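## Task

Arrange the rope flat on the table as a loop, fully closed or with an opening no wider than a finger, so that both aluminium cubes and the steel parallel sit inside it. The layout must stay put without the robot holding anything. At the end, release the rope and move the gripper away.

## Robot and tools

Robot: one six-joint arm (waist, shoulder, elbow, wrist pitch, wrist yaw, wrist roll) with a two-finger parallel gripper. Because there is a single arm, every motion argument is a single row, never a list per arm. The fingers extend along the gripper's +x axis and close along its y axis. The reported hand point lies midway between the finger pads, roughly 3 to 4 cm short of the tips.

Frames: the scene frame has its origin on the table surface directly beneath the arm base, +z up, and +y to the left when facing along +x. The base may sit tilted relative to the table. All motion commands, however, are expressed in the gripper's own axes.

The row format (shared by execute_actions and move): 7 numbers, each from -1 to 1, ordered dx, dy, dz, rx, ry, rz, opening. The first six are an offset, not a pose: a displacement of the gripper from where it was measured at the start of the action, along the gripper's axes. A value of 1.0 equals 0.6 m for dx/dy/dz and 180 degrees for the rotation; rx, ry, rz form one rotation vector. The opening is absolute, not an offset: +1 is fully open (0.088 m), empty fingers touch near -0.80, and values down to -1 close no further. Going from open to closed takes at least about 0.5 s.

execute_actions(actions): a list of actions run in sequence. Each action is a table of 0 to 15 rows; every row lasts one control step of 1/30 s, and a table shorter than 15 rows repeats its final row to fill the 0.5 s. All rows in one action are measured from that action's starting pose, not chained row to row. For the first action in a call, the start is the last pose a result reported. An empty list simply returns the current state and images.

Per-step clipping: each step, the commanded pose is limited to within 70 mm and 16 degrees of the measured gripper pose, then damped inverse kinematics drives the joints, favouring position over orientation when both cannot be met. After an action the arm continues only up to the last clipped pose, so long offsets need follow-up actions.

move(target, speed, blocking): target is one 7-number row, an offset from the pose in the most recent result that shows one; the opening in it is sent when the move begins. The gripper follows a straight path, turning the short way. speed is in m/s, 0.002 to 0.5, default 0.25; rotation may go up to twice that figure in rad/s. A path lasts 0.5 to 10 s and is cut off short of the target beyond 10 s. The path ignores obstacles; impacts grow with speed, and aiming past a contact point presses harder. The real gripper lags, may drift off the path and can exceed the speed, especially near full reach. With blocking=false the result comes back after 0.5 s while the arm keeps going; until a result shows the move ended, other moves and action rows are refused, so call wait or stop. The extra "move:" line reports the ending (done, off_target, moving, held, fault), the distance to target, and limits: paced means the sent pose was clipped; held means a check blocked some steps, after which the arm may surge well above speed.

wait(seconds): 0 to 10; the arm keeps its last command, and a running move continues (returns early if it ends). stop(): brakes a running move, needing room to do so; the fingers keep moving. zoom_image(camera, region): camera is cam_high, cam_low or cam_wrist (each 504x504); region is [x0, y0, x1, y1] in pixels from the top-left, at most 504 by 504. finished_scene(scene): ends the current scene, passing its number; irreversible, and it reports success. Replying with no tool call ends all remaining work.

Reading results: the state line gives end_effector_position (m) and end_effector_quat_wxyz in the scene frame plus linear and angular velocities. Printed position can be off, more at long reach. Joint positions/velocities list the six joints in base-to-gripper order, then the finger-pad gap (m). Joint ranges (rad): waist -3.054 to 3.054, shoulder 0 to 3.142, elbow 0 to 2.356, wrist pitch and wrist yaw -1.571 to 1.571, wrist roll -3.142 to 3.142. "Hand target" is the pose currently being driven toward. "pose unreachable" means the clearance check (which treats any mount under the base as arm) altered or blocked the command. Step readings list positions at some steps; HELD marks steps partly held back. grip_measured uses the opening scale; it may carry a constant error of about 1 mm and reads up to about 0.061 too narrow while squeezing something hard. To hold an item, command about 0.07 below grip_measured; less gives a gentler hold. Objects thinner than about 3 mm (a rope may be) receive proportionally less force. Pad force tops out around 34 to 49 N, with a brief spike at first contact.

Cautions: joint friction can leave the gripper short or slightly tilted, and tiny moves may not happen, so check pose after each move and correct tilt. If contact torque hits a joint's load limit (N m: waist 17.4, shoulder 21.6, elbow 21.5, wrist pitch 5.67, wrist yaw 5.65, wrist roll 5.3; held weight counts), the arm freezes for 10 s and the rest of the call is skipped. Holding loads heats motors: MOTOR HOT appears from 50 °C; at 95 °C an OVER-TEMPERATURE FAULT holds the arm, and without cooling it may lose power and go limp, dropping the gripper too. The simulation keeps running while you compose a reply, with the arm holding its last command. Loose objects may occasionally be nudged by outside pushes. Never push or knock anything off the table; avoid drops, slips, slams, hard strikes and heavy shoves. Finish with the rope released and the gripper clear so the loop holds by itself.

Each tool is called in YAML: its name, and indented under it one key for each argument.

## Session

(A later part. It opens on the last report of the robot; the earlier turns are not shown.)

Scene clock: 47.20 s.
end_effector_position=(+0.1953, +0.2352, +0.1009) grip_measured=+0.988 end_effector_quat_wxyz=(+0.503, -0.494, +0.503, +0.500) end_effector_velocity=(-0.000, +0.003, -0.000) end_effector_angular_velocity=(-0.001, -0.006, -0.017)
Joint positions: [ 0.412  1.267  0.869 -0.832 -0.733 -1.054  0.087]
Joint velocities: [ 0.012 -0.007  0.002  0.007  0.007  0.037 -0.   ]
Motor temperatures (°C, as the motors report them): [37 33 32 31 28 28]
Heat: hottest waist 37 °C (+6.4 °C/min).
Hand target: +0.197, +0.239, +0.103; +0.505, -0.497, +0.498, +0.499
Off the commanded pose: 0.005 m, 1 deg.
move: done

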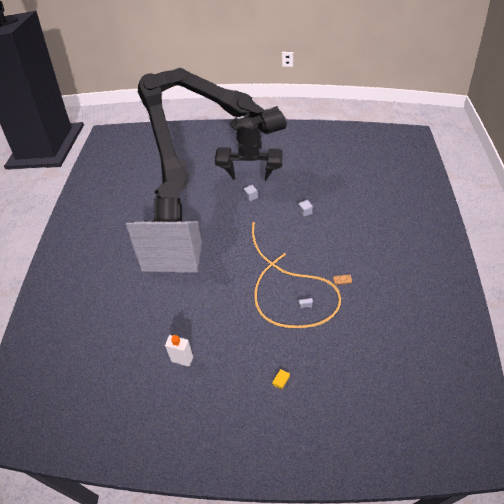

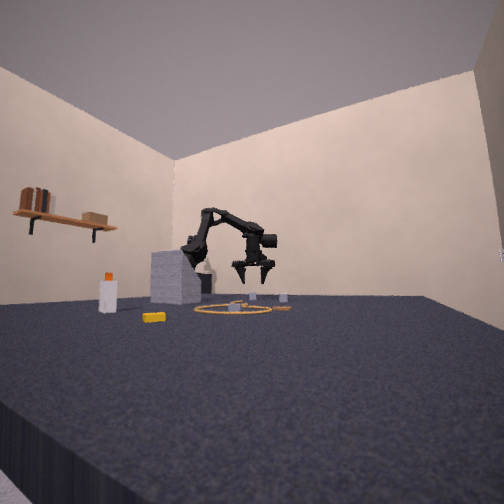

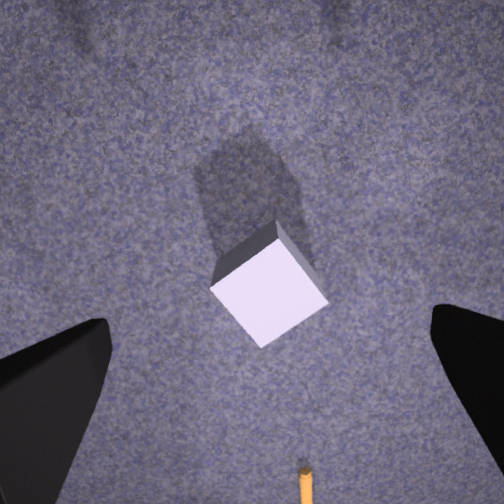

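move:
  target: [0.097,0,-0.018,-0.195,0,0,1]
  speed: 0.2

execute_actions:
  actions:
    - [[0,0,0,0,0,0,0.1]]
    - [[0,0,0,0,0,0,-0.3]]
    - [[-0.02,0,0,0,0,0,-0.3],[-0.04,0,0,0,0,0,-0.3],[-0.06,0,0,0,0,0,-0.3]]

move:
  target: [0,0.235,-0.63,0.195,0,0,-0.3]

Scene clock: 50.47 s.
end_effector_position=(+0.1961, +0.2281, +0.0460) grip_measured=+0.988 end_effector_quat_wxyz=(-0.335, +0.623, -0.326, -0.627) end_effector_velocity=(-0.004, -0.007, -0.001) end_effector_angular_velocity=(-0.021, +0.013, -0.029)
Joint positions: [ 0.549  1.348  0.73  -0.489 -0.681 -1.488  0.087]
Joint velocities: [-0.002  0.002 -0.007 -0.022  0.007  0.007 -0.   ]
Motor temperatures (°C, as the motors report them): [37 33 32 31 28 28]
Heat: hottest waist 37 °C (+5.9 °C/min).
Hand target: +0.194, +0.224, +0.043; -0.331, +0.622, -0.330, -0.628
Off the commanded pose: 0.005 m, 1 deg.
move: done

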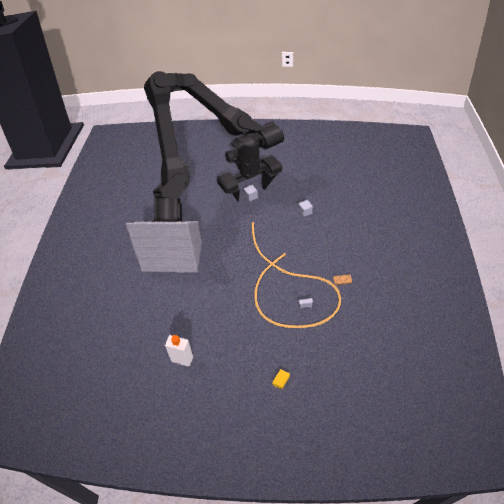

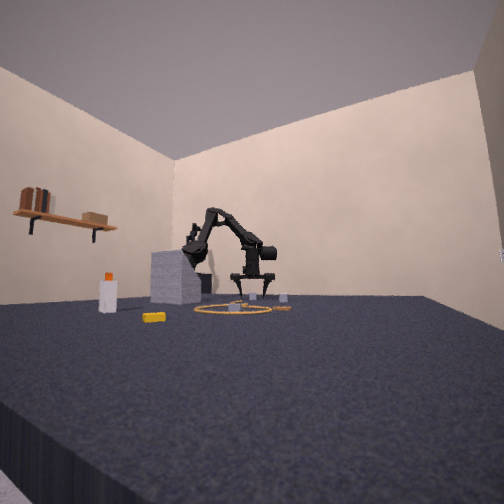

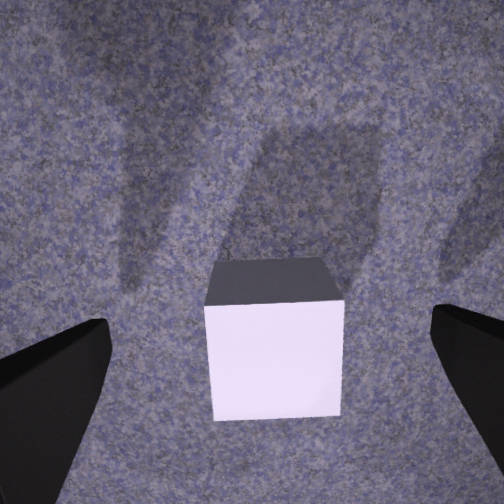

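Scene clock: 51.97 s.
end_effector_position=(+0.1948, +0.2243, +0.0774) grip_measured=-0.238 end_effector_quat_wxyz=(-0.336, +0.620, -0.334, -0.626) end_effector_velocity=(-0.007, -0.007, +0.007) end_effector_angular_velocity=(-0.013, +0.037, -0.027)
Joint positions: [ 0.452  1.292  0.784 -0.687 -0.719 -1.599  0.027]
Joint velocities: [-0.037 -0.002  0.012 -0.095 -0.022 -0.051 -0.   ]
Motor temperatures (°C, as the motors report them): [37 33 32 31 28 28]
Heat: hottest waist 37 °C (+5.8 °C/min).
Hand target: +0.196, +0.228, +0.082; -0.335, +0.623, -0.326, -0.627
Off the commanded pose: 0.006 m, 1 deg.
Step readings (end_effector_position; steps 1 to 15: 1st action; 16 to 30: 2nd action; 31 to 45: 3rd action):
0: (+0.1961, +0.2281, +0.0460)
1: (+0.1961, +0.2281, +0.0460)
2: (+0.1961, +0.2281, +0.0460)
4: (+0.1961, +0.2281, +0.0460)
8: (+0.1961, +0.2281, +0.0460)
15: (+0.1961, +0.2281, +0.0460)
16: (+0.1961, +0.2281, +0.0460)
17: (+0.1961, +0.2281, +0.0460)
19: (+0.1961, +0.2281, +0.0460)
23: (+0.1962, +0.2280, +0.0461)
30: (+0.1962, +0.2280, +0.0461)
31: (+0.1961, +0.2280, +0.0465)
32: (+0.1950, +0.2269, +0.0482)
34: (+0.1930, +0.2230, +0.0558)
38: (+0.1956, +0.2248, +0.0710)
45: end_effector_position above

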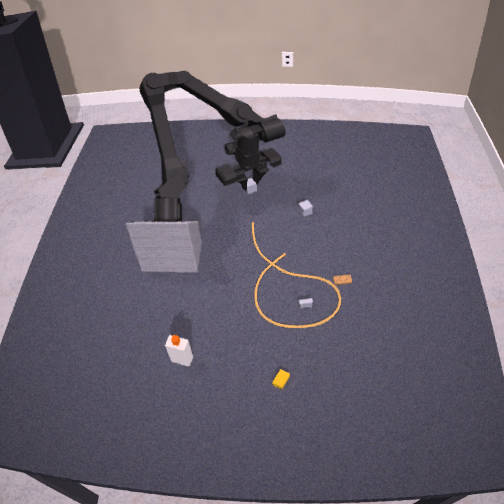

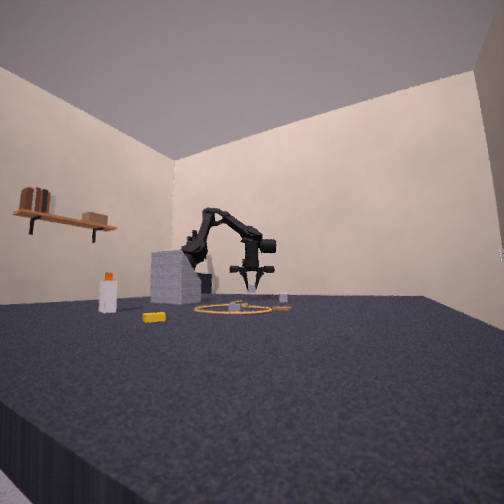

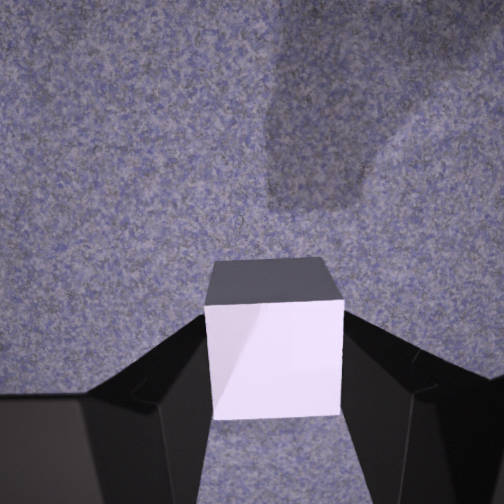

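Scene clock: 54.23 s.
end_effector_position=(+0.2850, -0.1647, +0.0755) grip_measured=-0.238 end_effector_quat_wxyz=(+0.508, -0.491, +0.507, +0.494) end_effector_velocity=(-0.002, -0.002, -0.001) end_effector_angular_velocity=(+0.007, +0.016, -0.007)
Joint positions: [-0.539  2.644  1.337 -0.778 -0.634 -2.289  0.027]
Joint velocities: [-0.002  0.017  0.017 -0.022  0.007 -0.007 -0.   ]
Motor temperatures (°C, as the motors report them): [37 33 32 31 28 28]
Heat: hottest waist 37 °C (+5.5 °C/min).
Hand target: +0.285, -0.168, +0.075; +0.507, -0.491, +0.507, +0.495
Off the commanded pose: 0.004 m, 0 deg.
move: done

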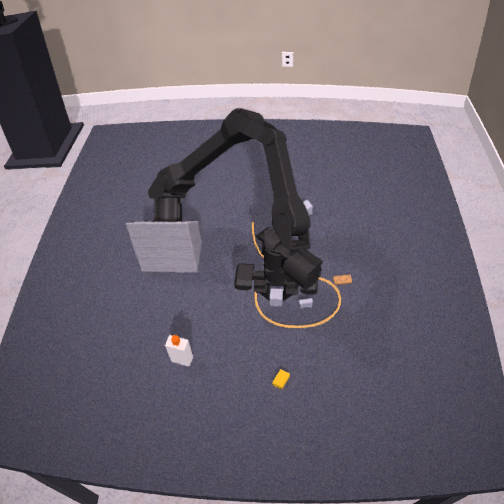

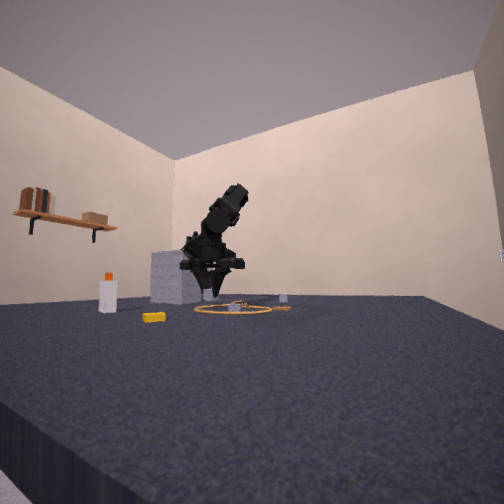

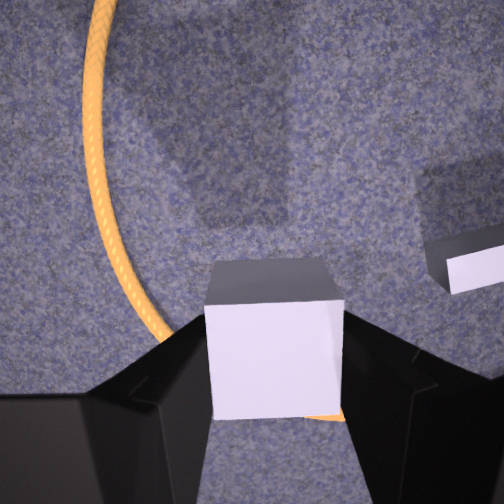

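move:
  target: [0.056,-0.01,0.008,0,0,0,-0.3]
  speed: 0.05

execute_actions:
  actions:
    - [[0,0,0,0,0,0,0.05]]
    - [[-0.02,0,0,0,0,0,0.05],[-0.04,0,0,0,0,0,0.05],[-0.06,0,0,0,0,0,0.05],[-0.1,0,0,0,0,0,0.05]]

move:
  target: [0,-0.09,0.555,-0.195,0,0,1]

Scene clock: 56.13 s.
end_effector_position=(+0.2954, -0.1607, +0.0488) grip_measured=-0.238 end_effector_quat_wxyz=(+0.505, -0.499, +0.504, +0.492) end_effector_velocity=(+0.004, -0.002, +0.001) end_effector_angular_velocity=(-0.005, -0.020, +0.019)
Joint positions: [-0.468  2.673  1.312 -0.658 -0.667 -2.211  0.027]
Joint velocities: [-0.002 -0.002 -0.002  0.022 -0.007 -0.007 -0.   ]
Motor temperatures (°C, as the motors report them): [37 33 32 31 28 28]
Heat: hottest waist 37 °C (+5.3 °C/min).
Hand target: +0.291, -0.160, +0.042; +0.508, -0.491, +0.507, +0.494
Off the commanded pose: 0.008 m, 1 deg.
move: done

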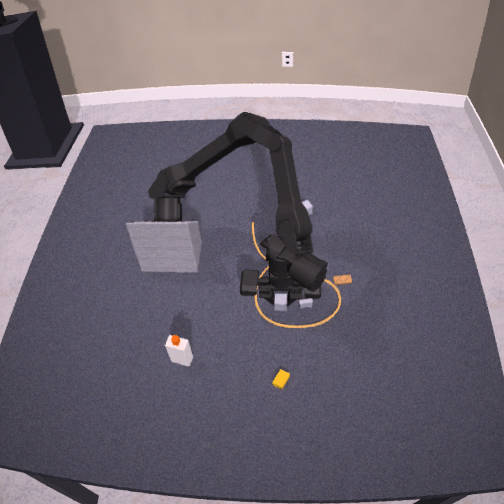

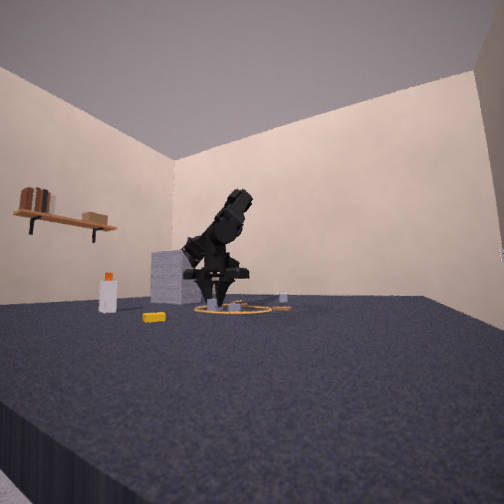

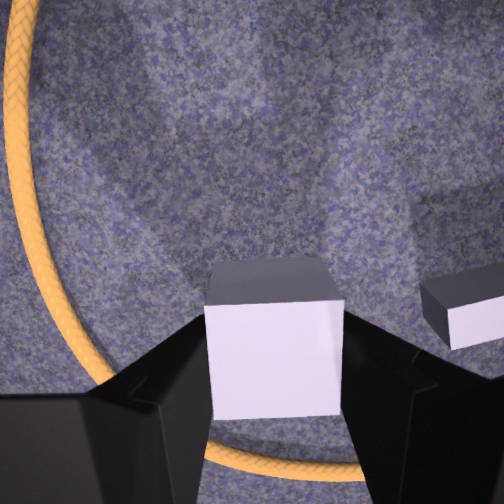

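Scene clock: 57.13 s.
end_effector_position=(+0.2941, -0.1604, +0.1045) grip_measured=+0.047 end_effector_quat_wxyz=(+0.508, -0.497, +0.505, +0.490) end_effector_velocity=(-0.022, +0.016, +0.000) end_effector_angular_velocity=(+0.063, +0.095, -0.031)
Joint positions: [-0.567  2.595  1.389 -0.876 -0.623 -2.312  0.041]
Joint velocities: [-0.002 -0.002 -0.002 -0.139  0.022 -0.051 -0.   ]
Motor temperatures (°C, as the motors report them): [37 33 32 31 28 28]
Heat: hottest waist 37 °C (+5.3 °C/min).
Hand target: +0.295, -0.161, +0.108; +0.505, -0.500, +0.504, +0.492
Off the commanded pose: 0.004 m, 1 deg.
Step readings (end_effector_position; steps 1 to 15: 1st action; 16 to 30: 2nd action):
0: (+0.2954, -0.1607, +0.0488)
1: (+0.2955, -0.1608, +0.0488)
2: (+0.2957, -0.1608, +0.0487)
4: (+0.2957, -0.1608, +0.0487)
8: (+0.2957, -0.1608, +0.0487)
15: (+0.2957, -0.1608, +0.0487)
16: (+0.2953, -0.1607, +0.0488)
17: (+0.2942, -0.1599, +0.0500)
19: (+0.2898, -0.1585, +0.0576)
23: (+0.2896, -0.1613, +0.0871)
30: end_effector_position above

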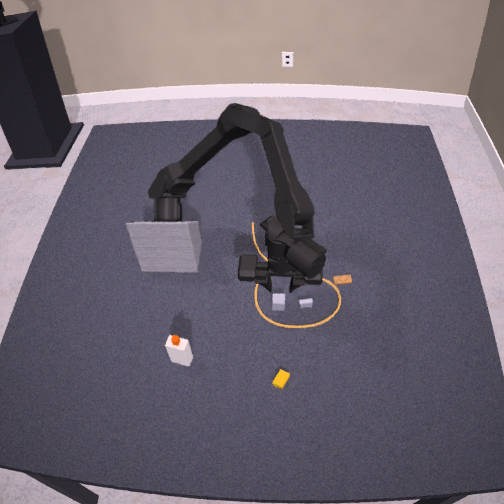

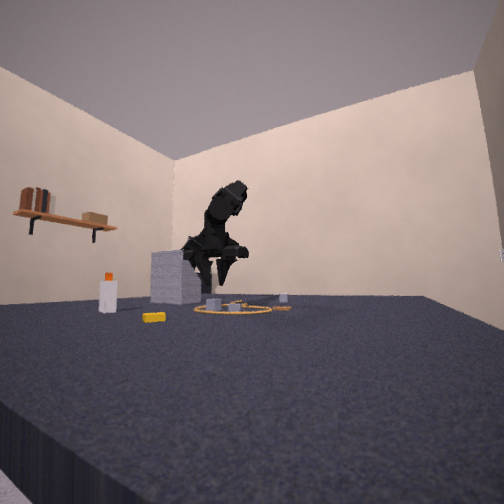

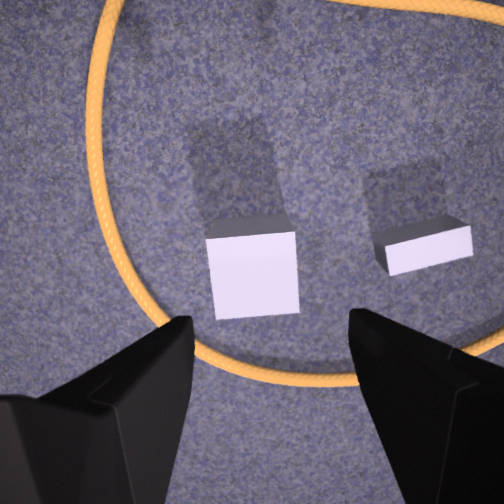

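Scene clock: 59.13 s.
end_effector_position=(+0.3557, +0.1678, +0.1031) grip_measured=+0.988 end_effector_quat_wxyz=(-0.336, +0.626, -0.333, -0.620) end_effector_velocity=(-0.000, +0.006, +0.001) end_effector_angular_velocity=(+0.022, +0.003, -0.004)
Joint positions: [ 0.121  1.925  1.368 -0.928 -0.785 -2.033  0.087]
Joint velocities: [ 0.002 -0.002  0.007 -0.007 -0.022  0.007 -0.   ]
Motor temperatures (°C, as the motors report them): [37 33 32 31 28 28]
Heat: hottest waist 37 °C (+5.1 °C/min).
Hand target: +0.357, +0.170, +0.104; -0.335, +0.627, -0.333, -0.619
Off the commanded pose: 0.003 m, 0 deg.
move: done

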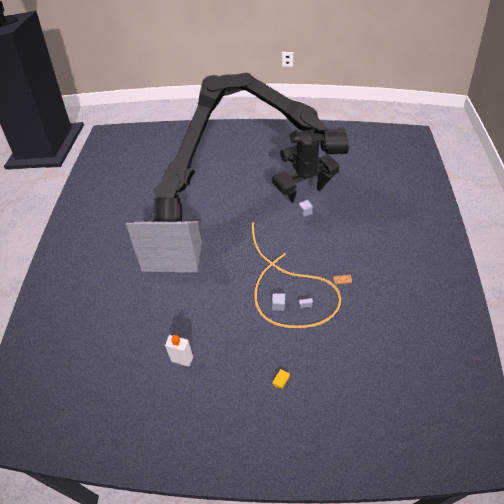

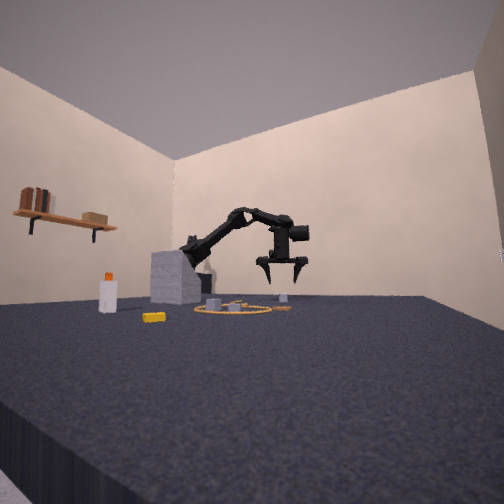

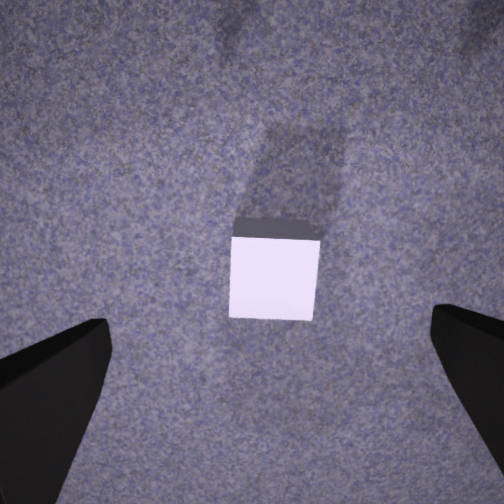

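move:
  target: [0.1,0,0,0,0,0,0.5]
  speed: 0.1

execute_actions:
  actions:
    - [[0,0,0,0,0,0,-0.3]]
    - [[-0.02,0,0,0,0,0,-0.3],[-0.04,0,0,0,0,0,-0.3],[-0.06,0,0,0,0,0,-0.3]]

move:
  target: [0,0.342,-0.333,0.186,0,0,-0.3]

move:
  target: [0.058,0,0,0,0,0,-0.3]
  speed: 0.05

Scene clock: 61.70 s.
end_effector_position=(+0.3587, +0.1720, +0.0486) grip_measured=+0.503 end_effector_quat_wxyz=(-0.335, +0.631, -0.324, -0.620) end_effector_velocity=(+0.002, -0.000, -0.001) end_effector_angular_velocity=(-0.004, -0.012, +0.006)
Joint positions: [ 0.233  1.971  1.273 -0.658 -0.772 -1.879  0.064]
Joint velocities: [ 0.002 -0.002 -0.007  0.022  0.007  0.007 -0.   ]
Motor temperatures (°C, as the motors report them): [37 33 32 31 28 28]
Heat: hottest waist 37 °C (+5.0 °C/min).
Hand target: +0.356, +0.168, +0.043; -0.336, +0.626, -0.333, -0.620
Off the commanded pose: 0.007 m, 1 deg.
move: done

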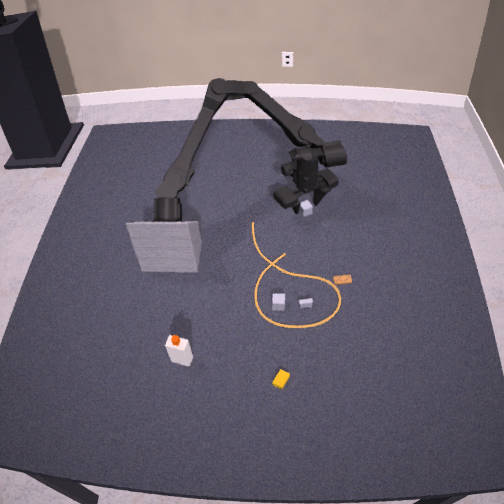

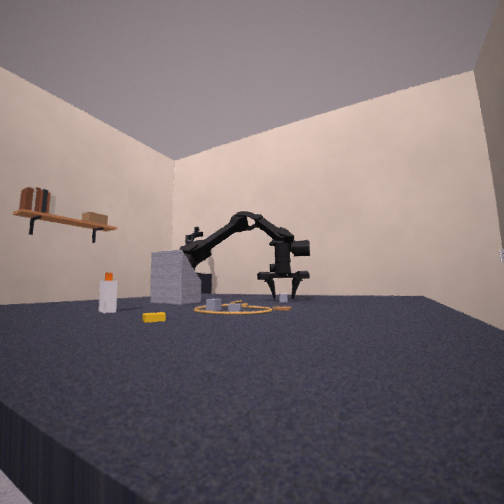

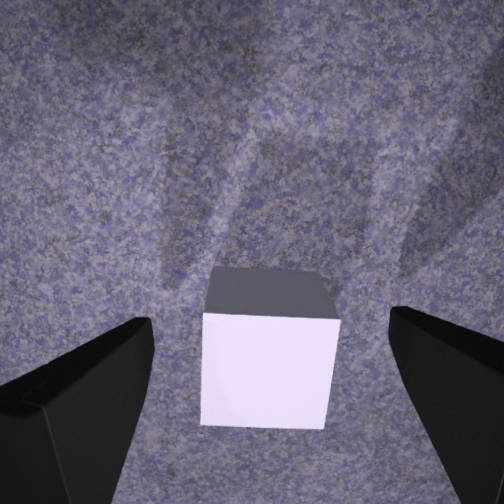

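Scene clock: 62.70 s.
end_effector_position=(+0.3560, +0.1689, +0.0795) grip_measured=-0.235 end_effector_quat_wxyz=(-0.336, +0.627, -0.331, -0.620) end_effector_velocity=(-0.014, -0.002, +0.001) end_effector_angular_velocity=(-0.004, +0.056, -0.022)
Joint positions: [ 0.169  1.939  1.318 -0.81  -0.781 -1.965  0.027]
Joint velocities: [-0.002 -0.002 -0.002 -0.081 -0.007 -0.037 -0.   ]
Motor temperatures (°C, as the motors report them): [37 33 32 31 28 28]
Heat: hottest waist 37 °C (+5.1 °C/min).
Hand target: +0.358, +0.172, +0.084; -0.334, +0.631, -0.324, -0.620
Off the commanded pose: 0.006 m, 1 deg.
Step readings (end_effector_position; steps 1 to 15: 1st action; 16 to 30: 2nd action):
0: (+0.3587, +0.1720, +0.0486)
1: (+0.3586, +0.1720, +0.0484)
2: (+0.3586, +0.1720, +0.0484)
4: (+0.3586, +0.1720, +0.0484)
8: (+0.3586, +0.1720, +0.0484)
15: (+0.3587, +0.1719, +0.0485)
16: (+0.3584, +0.1717, +0.0487)
17: (+0.3573, +0.1713, +0.0499)
19: (+0.3535, +0.1682, +0.0560)
23: (+0.3562, +0.1662, +0.0726)
30: end_effector_position above

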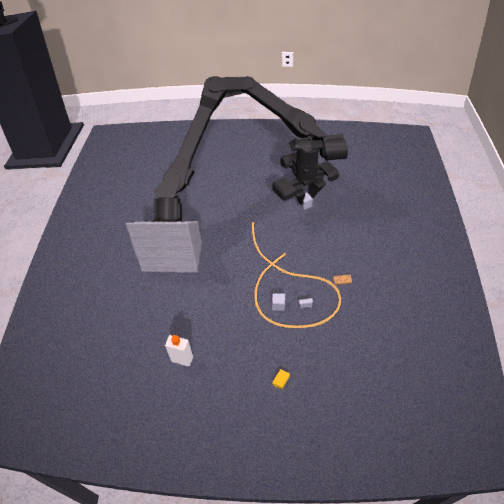

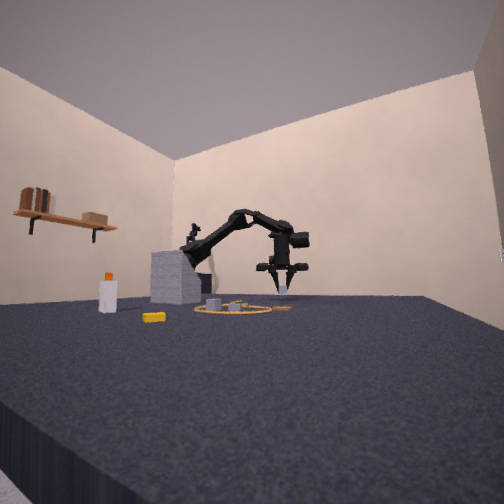

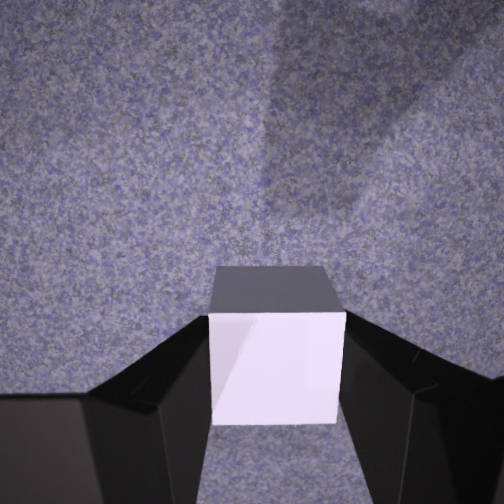

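Scene clock: 64.53 s.
end_effector_position=(+0.2951, -0.1076, +0.0786) grip_measured=-0.235 end_effector_quat_wxyz=(+0.503, -0.503, +0.496, +0.498) end_effector_velocity=(-0.000, +0.001, +0.000) end_effector_angular_velocity=(+0.023, -0.010, -0.005)
Joint positions: [-0.427  2.459  1.194 -0.725 -0.692 -2.184  0.027]
Joint velocities: [-0.007  0.007  0.002 -0.007 -0.022 -0.007  0.   ]
Motor temperatures (°C, as the motors report them): [37 33 32 31 28 28]
Heat: hottest waist 37 °C (+5.1 °C/min).
Hand target: +0.296, -0.110, +0.079; +0.502, -0.504, +0.496, +0.498
Off the commanded pose: 0.004 m, 0 deg.
move: done

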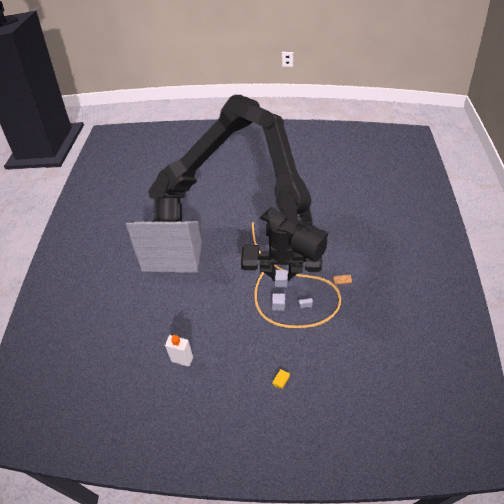

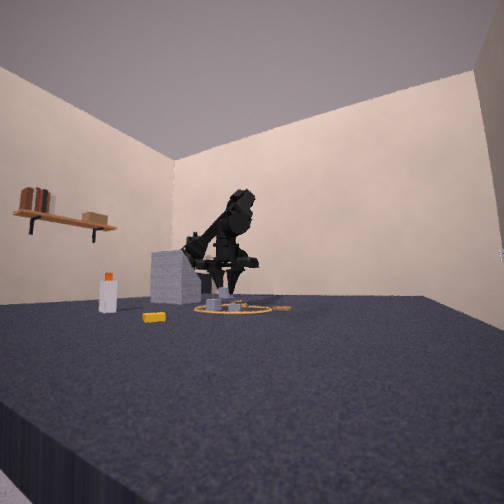

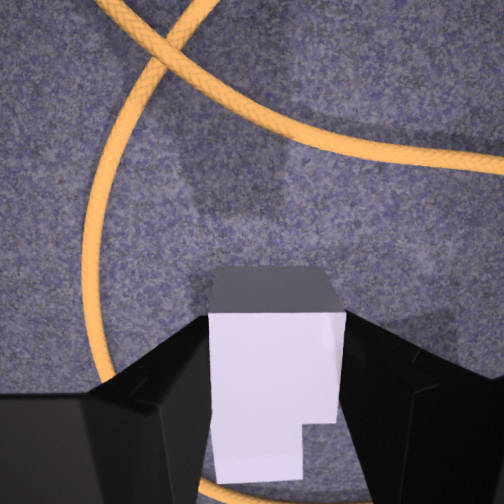

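Scene clock: 65.57 s.
end_effector_position=(+0.2994, -0.1075, +0.0486) grip_measured=-0.235 end_effector_quat_wxyz=(+0.500, -0.511, +0.492, +0.497) end_effector_velocity=(-0.003, +0.003, -0.001) end_effector_angular_velocity=(+0.011, +0.006, -0.013)
Joint positions: [-0.362  2.501  1.156 -0.578 -0.715 -2.108  0.027]
Joint velocities: [ 0.002 -0.002 -0.007 -0.007 -0.007  0.007 -0.   ]
Motor temperatures (°C, as the motors report them): [37 33 32 31 28 28]
Heat: hottest waist 37 °C (+5.1 °C/min).
Hand target: +0.295, -0.108, +0.044; +0.503, -0.503, +0.496, +0.498
Off the commanded pose: 0.006 m, 1 deg.
move: done

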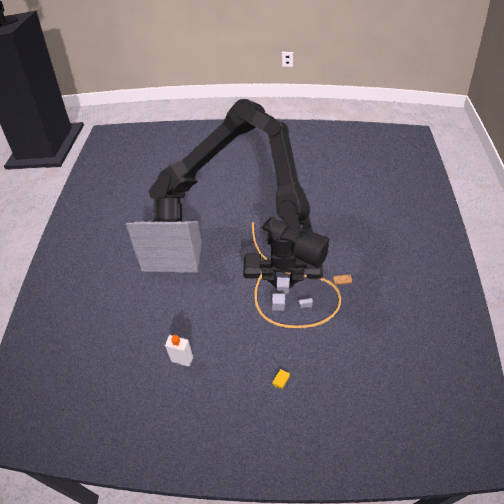

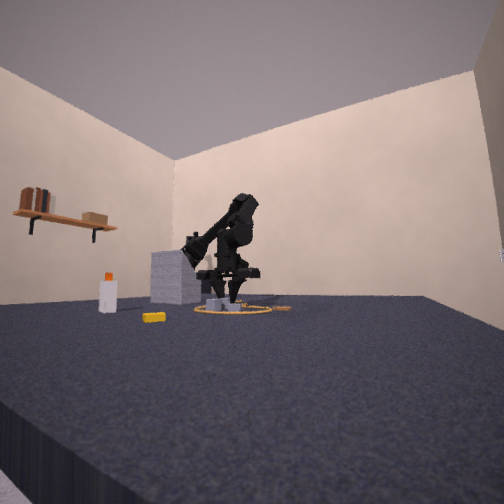

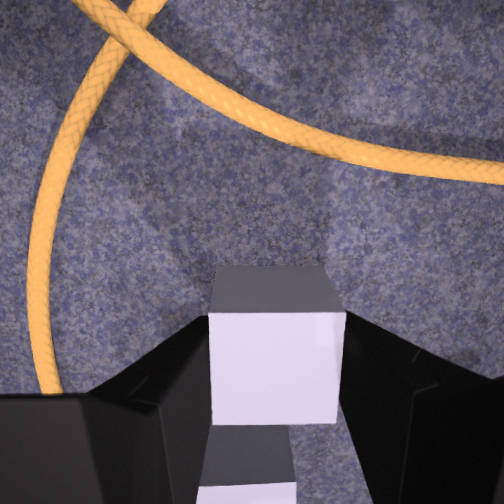

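execute_actions:
  actions:
    - [[0,0,0,0,0,0,0.2]]

move:
  target: [-0.27,0,0.25,0,0,0,0.2]

Scene clock: 66.60 s.
end_effector_position=(+0.2997, -0.1077, +0.0486) grip_measured=+0.185 end_effector_quat_wxyz=(+0.500, -0.511, +0.492, +0.496) end_effector_velocity=(+0.001, +0.001, +0.001) end_effector_angular_velocity=(+0.007, -0.004, -0.010)
Joint positions: [-0.362  2.501  1.155 -0.575 -0.715 -2.106  0.048]
Joint velocities: [-0.002 -0.002  0.002 -0.007 -0.007  0.007  0.004]
Motor temperatures (°C, as the motors report them): [37 33 32 31 28 28]
Heat: hottest waist 37 °C (+5.1 °C/min).
Hand target: +0.299, -0.107, +0.049; +0.500, -0.511, +0.492, +0.497
Off the commanded pose: 0.000 m, 0 deg.
Step readings (end_effector_position):
0: (+0.2997, -0.1077, +0.0486)
1: (+0.2997, -0.1077, +0.0486)
2: (+0.2997, -0.1077, +0.0486)
4: (+0.2997, -0.1077, +0.0486)
8: (+0.2997, -0.1077, +0.0486)
15: end_effector_position above

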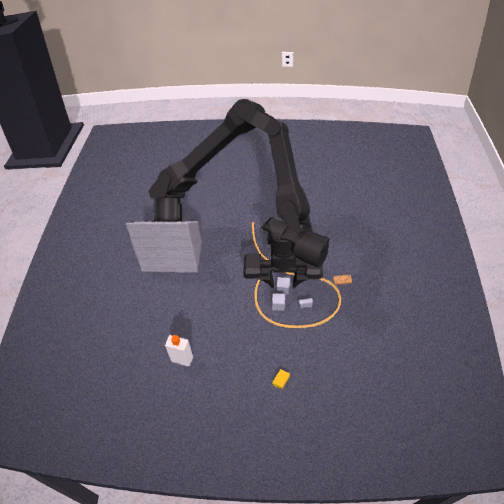

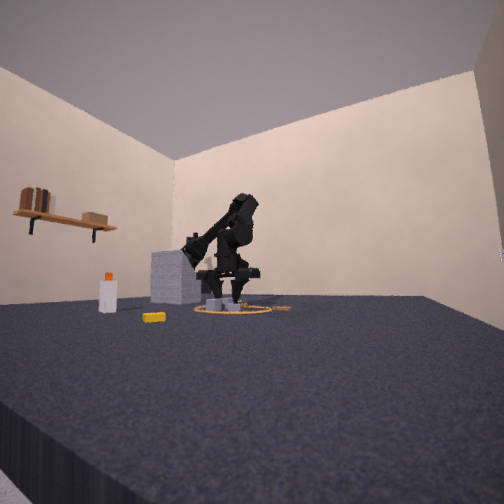

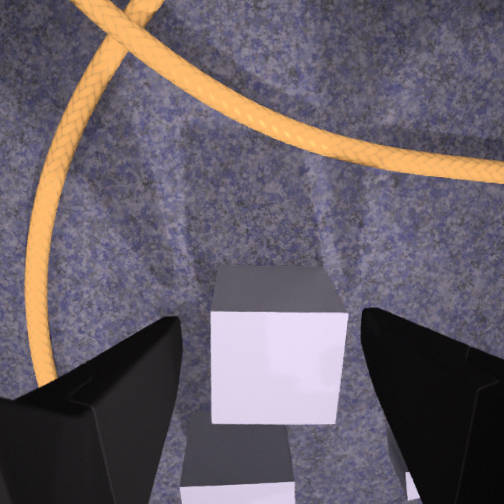

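Scene clock: 68.10 s.
end_effector_position=(+0.2928, +0.0416, +0.2054) grip_measured=+0.197 end_effector_quat_wxyz=(+0.503, -0.505, +0.495, +0.496) end_effector_velocity=(+0.000, +0.003, +0.003) end_effector_angular_velocity=(+0.009, -0.001, +0.001)
Joint positions: [-0.387  1.934  1.289 -1.308 -0.708 -2.132  0.049]
Joint velocities: [-0.002 -0.002  0.012 -0.022 -0.007 -0.007 -0.   ]
Motor temperatures (°C, as the motors report them): [37 33 32 31 28 28]
Heat: hottest waist 37 °C (+5.0 °C/min).
Hand target: +0.294, +0.043, +0.209; +0.500, -0.512, +0.492, +0.496
Off the commanded pose: 0.005 m, 1 deg.
move: done

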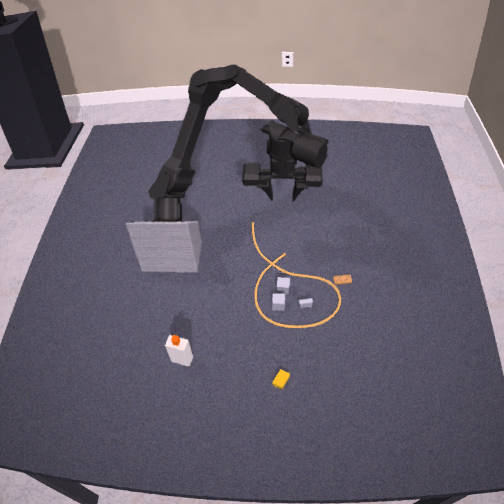

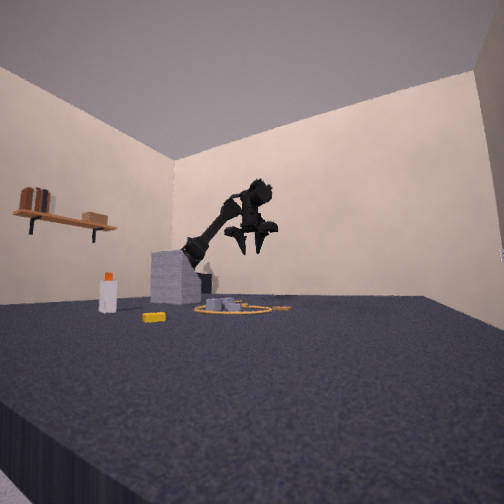

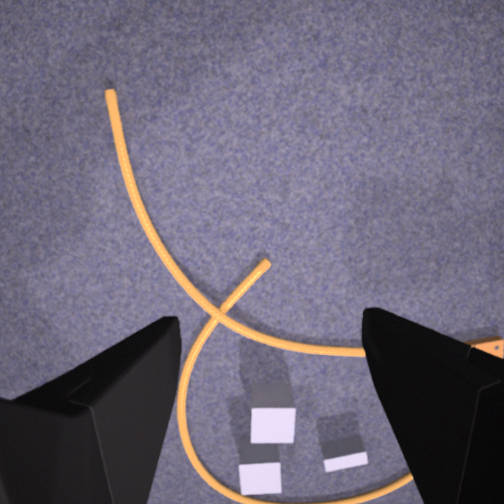

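finished_scene:
  scene: 2

The scene is finished: the task was done.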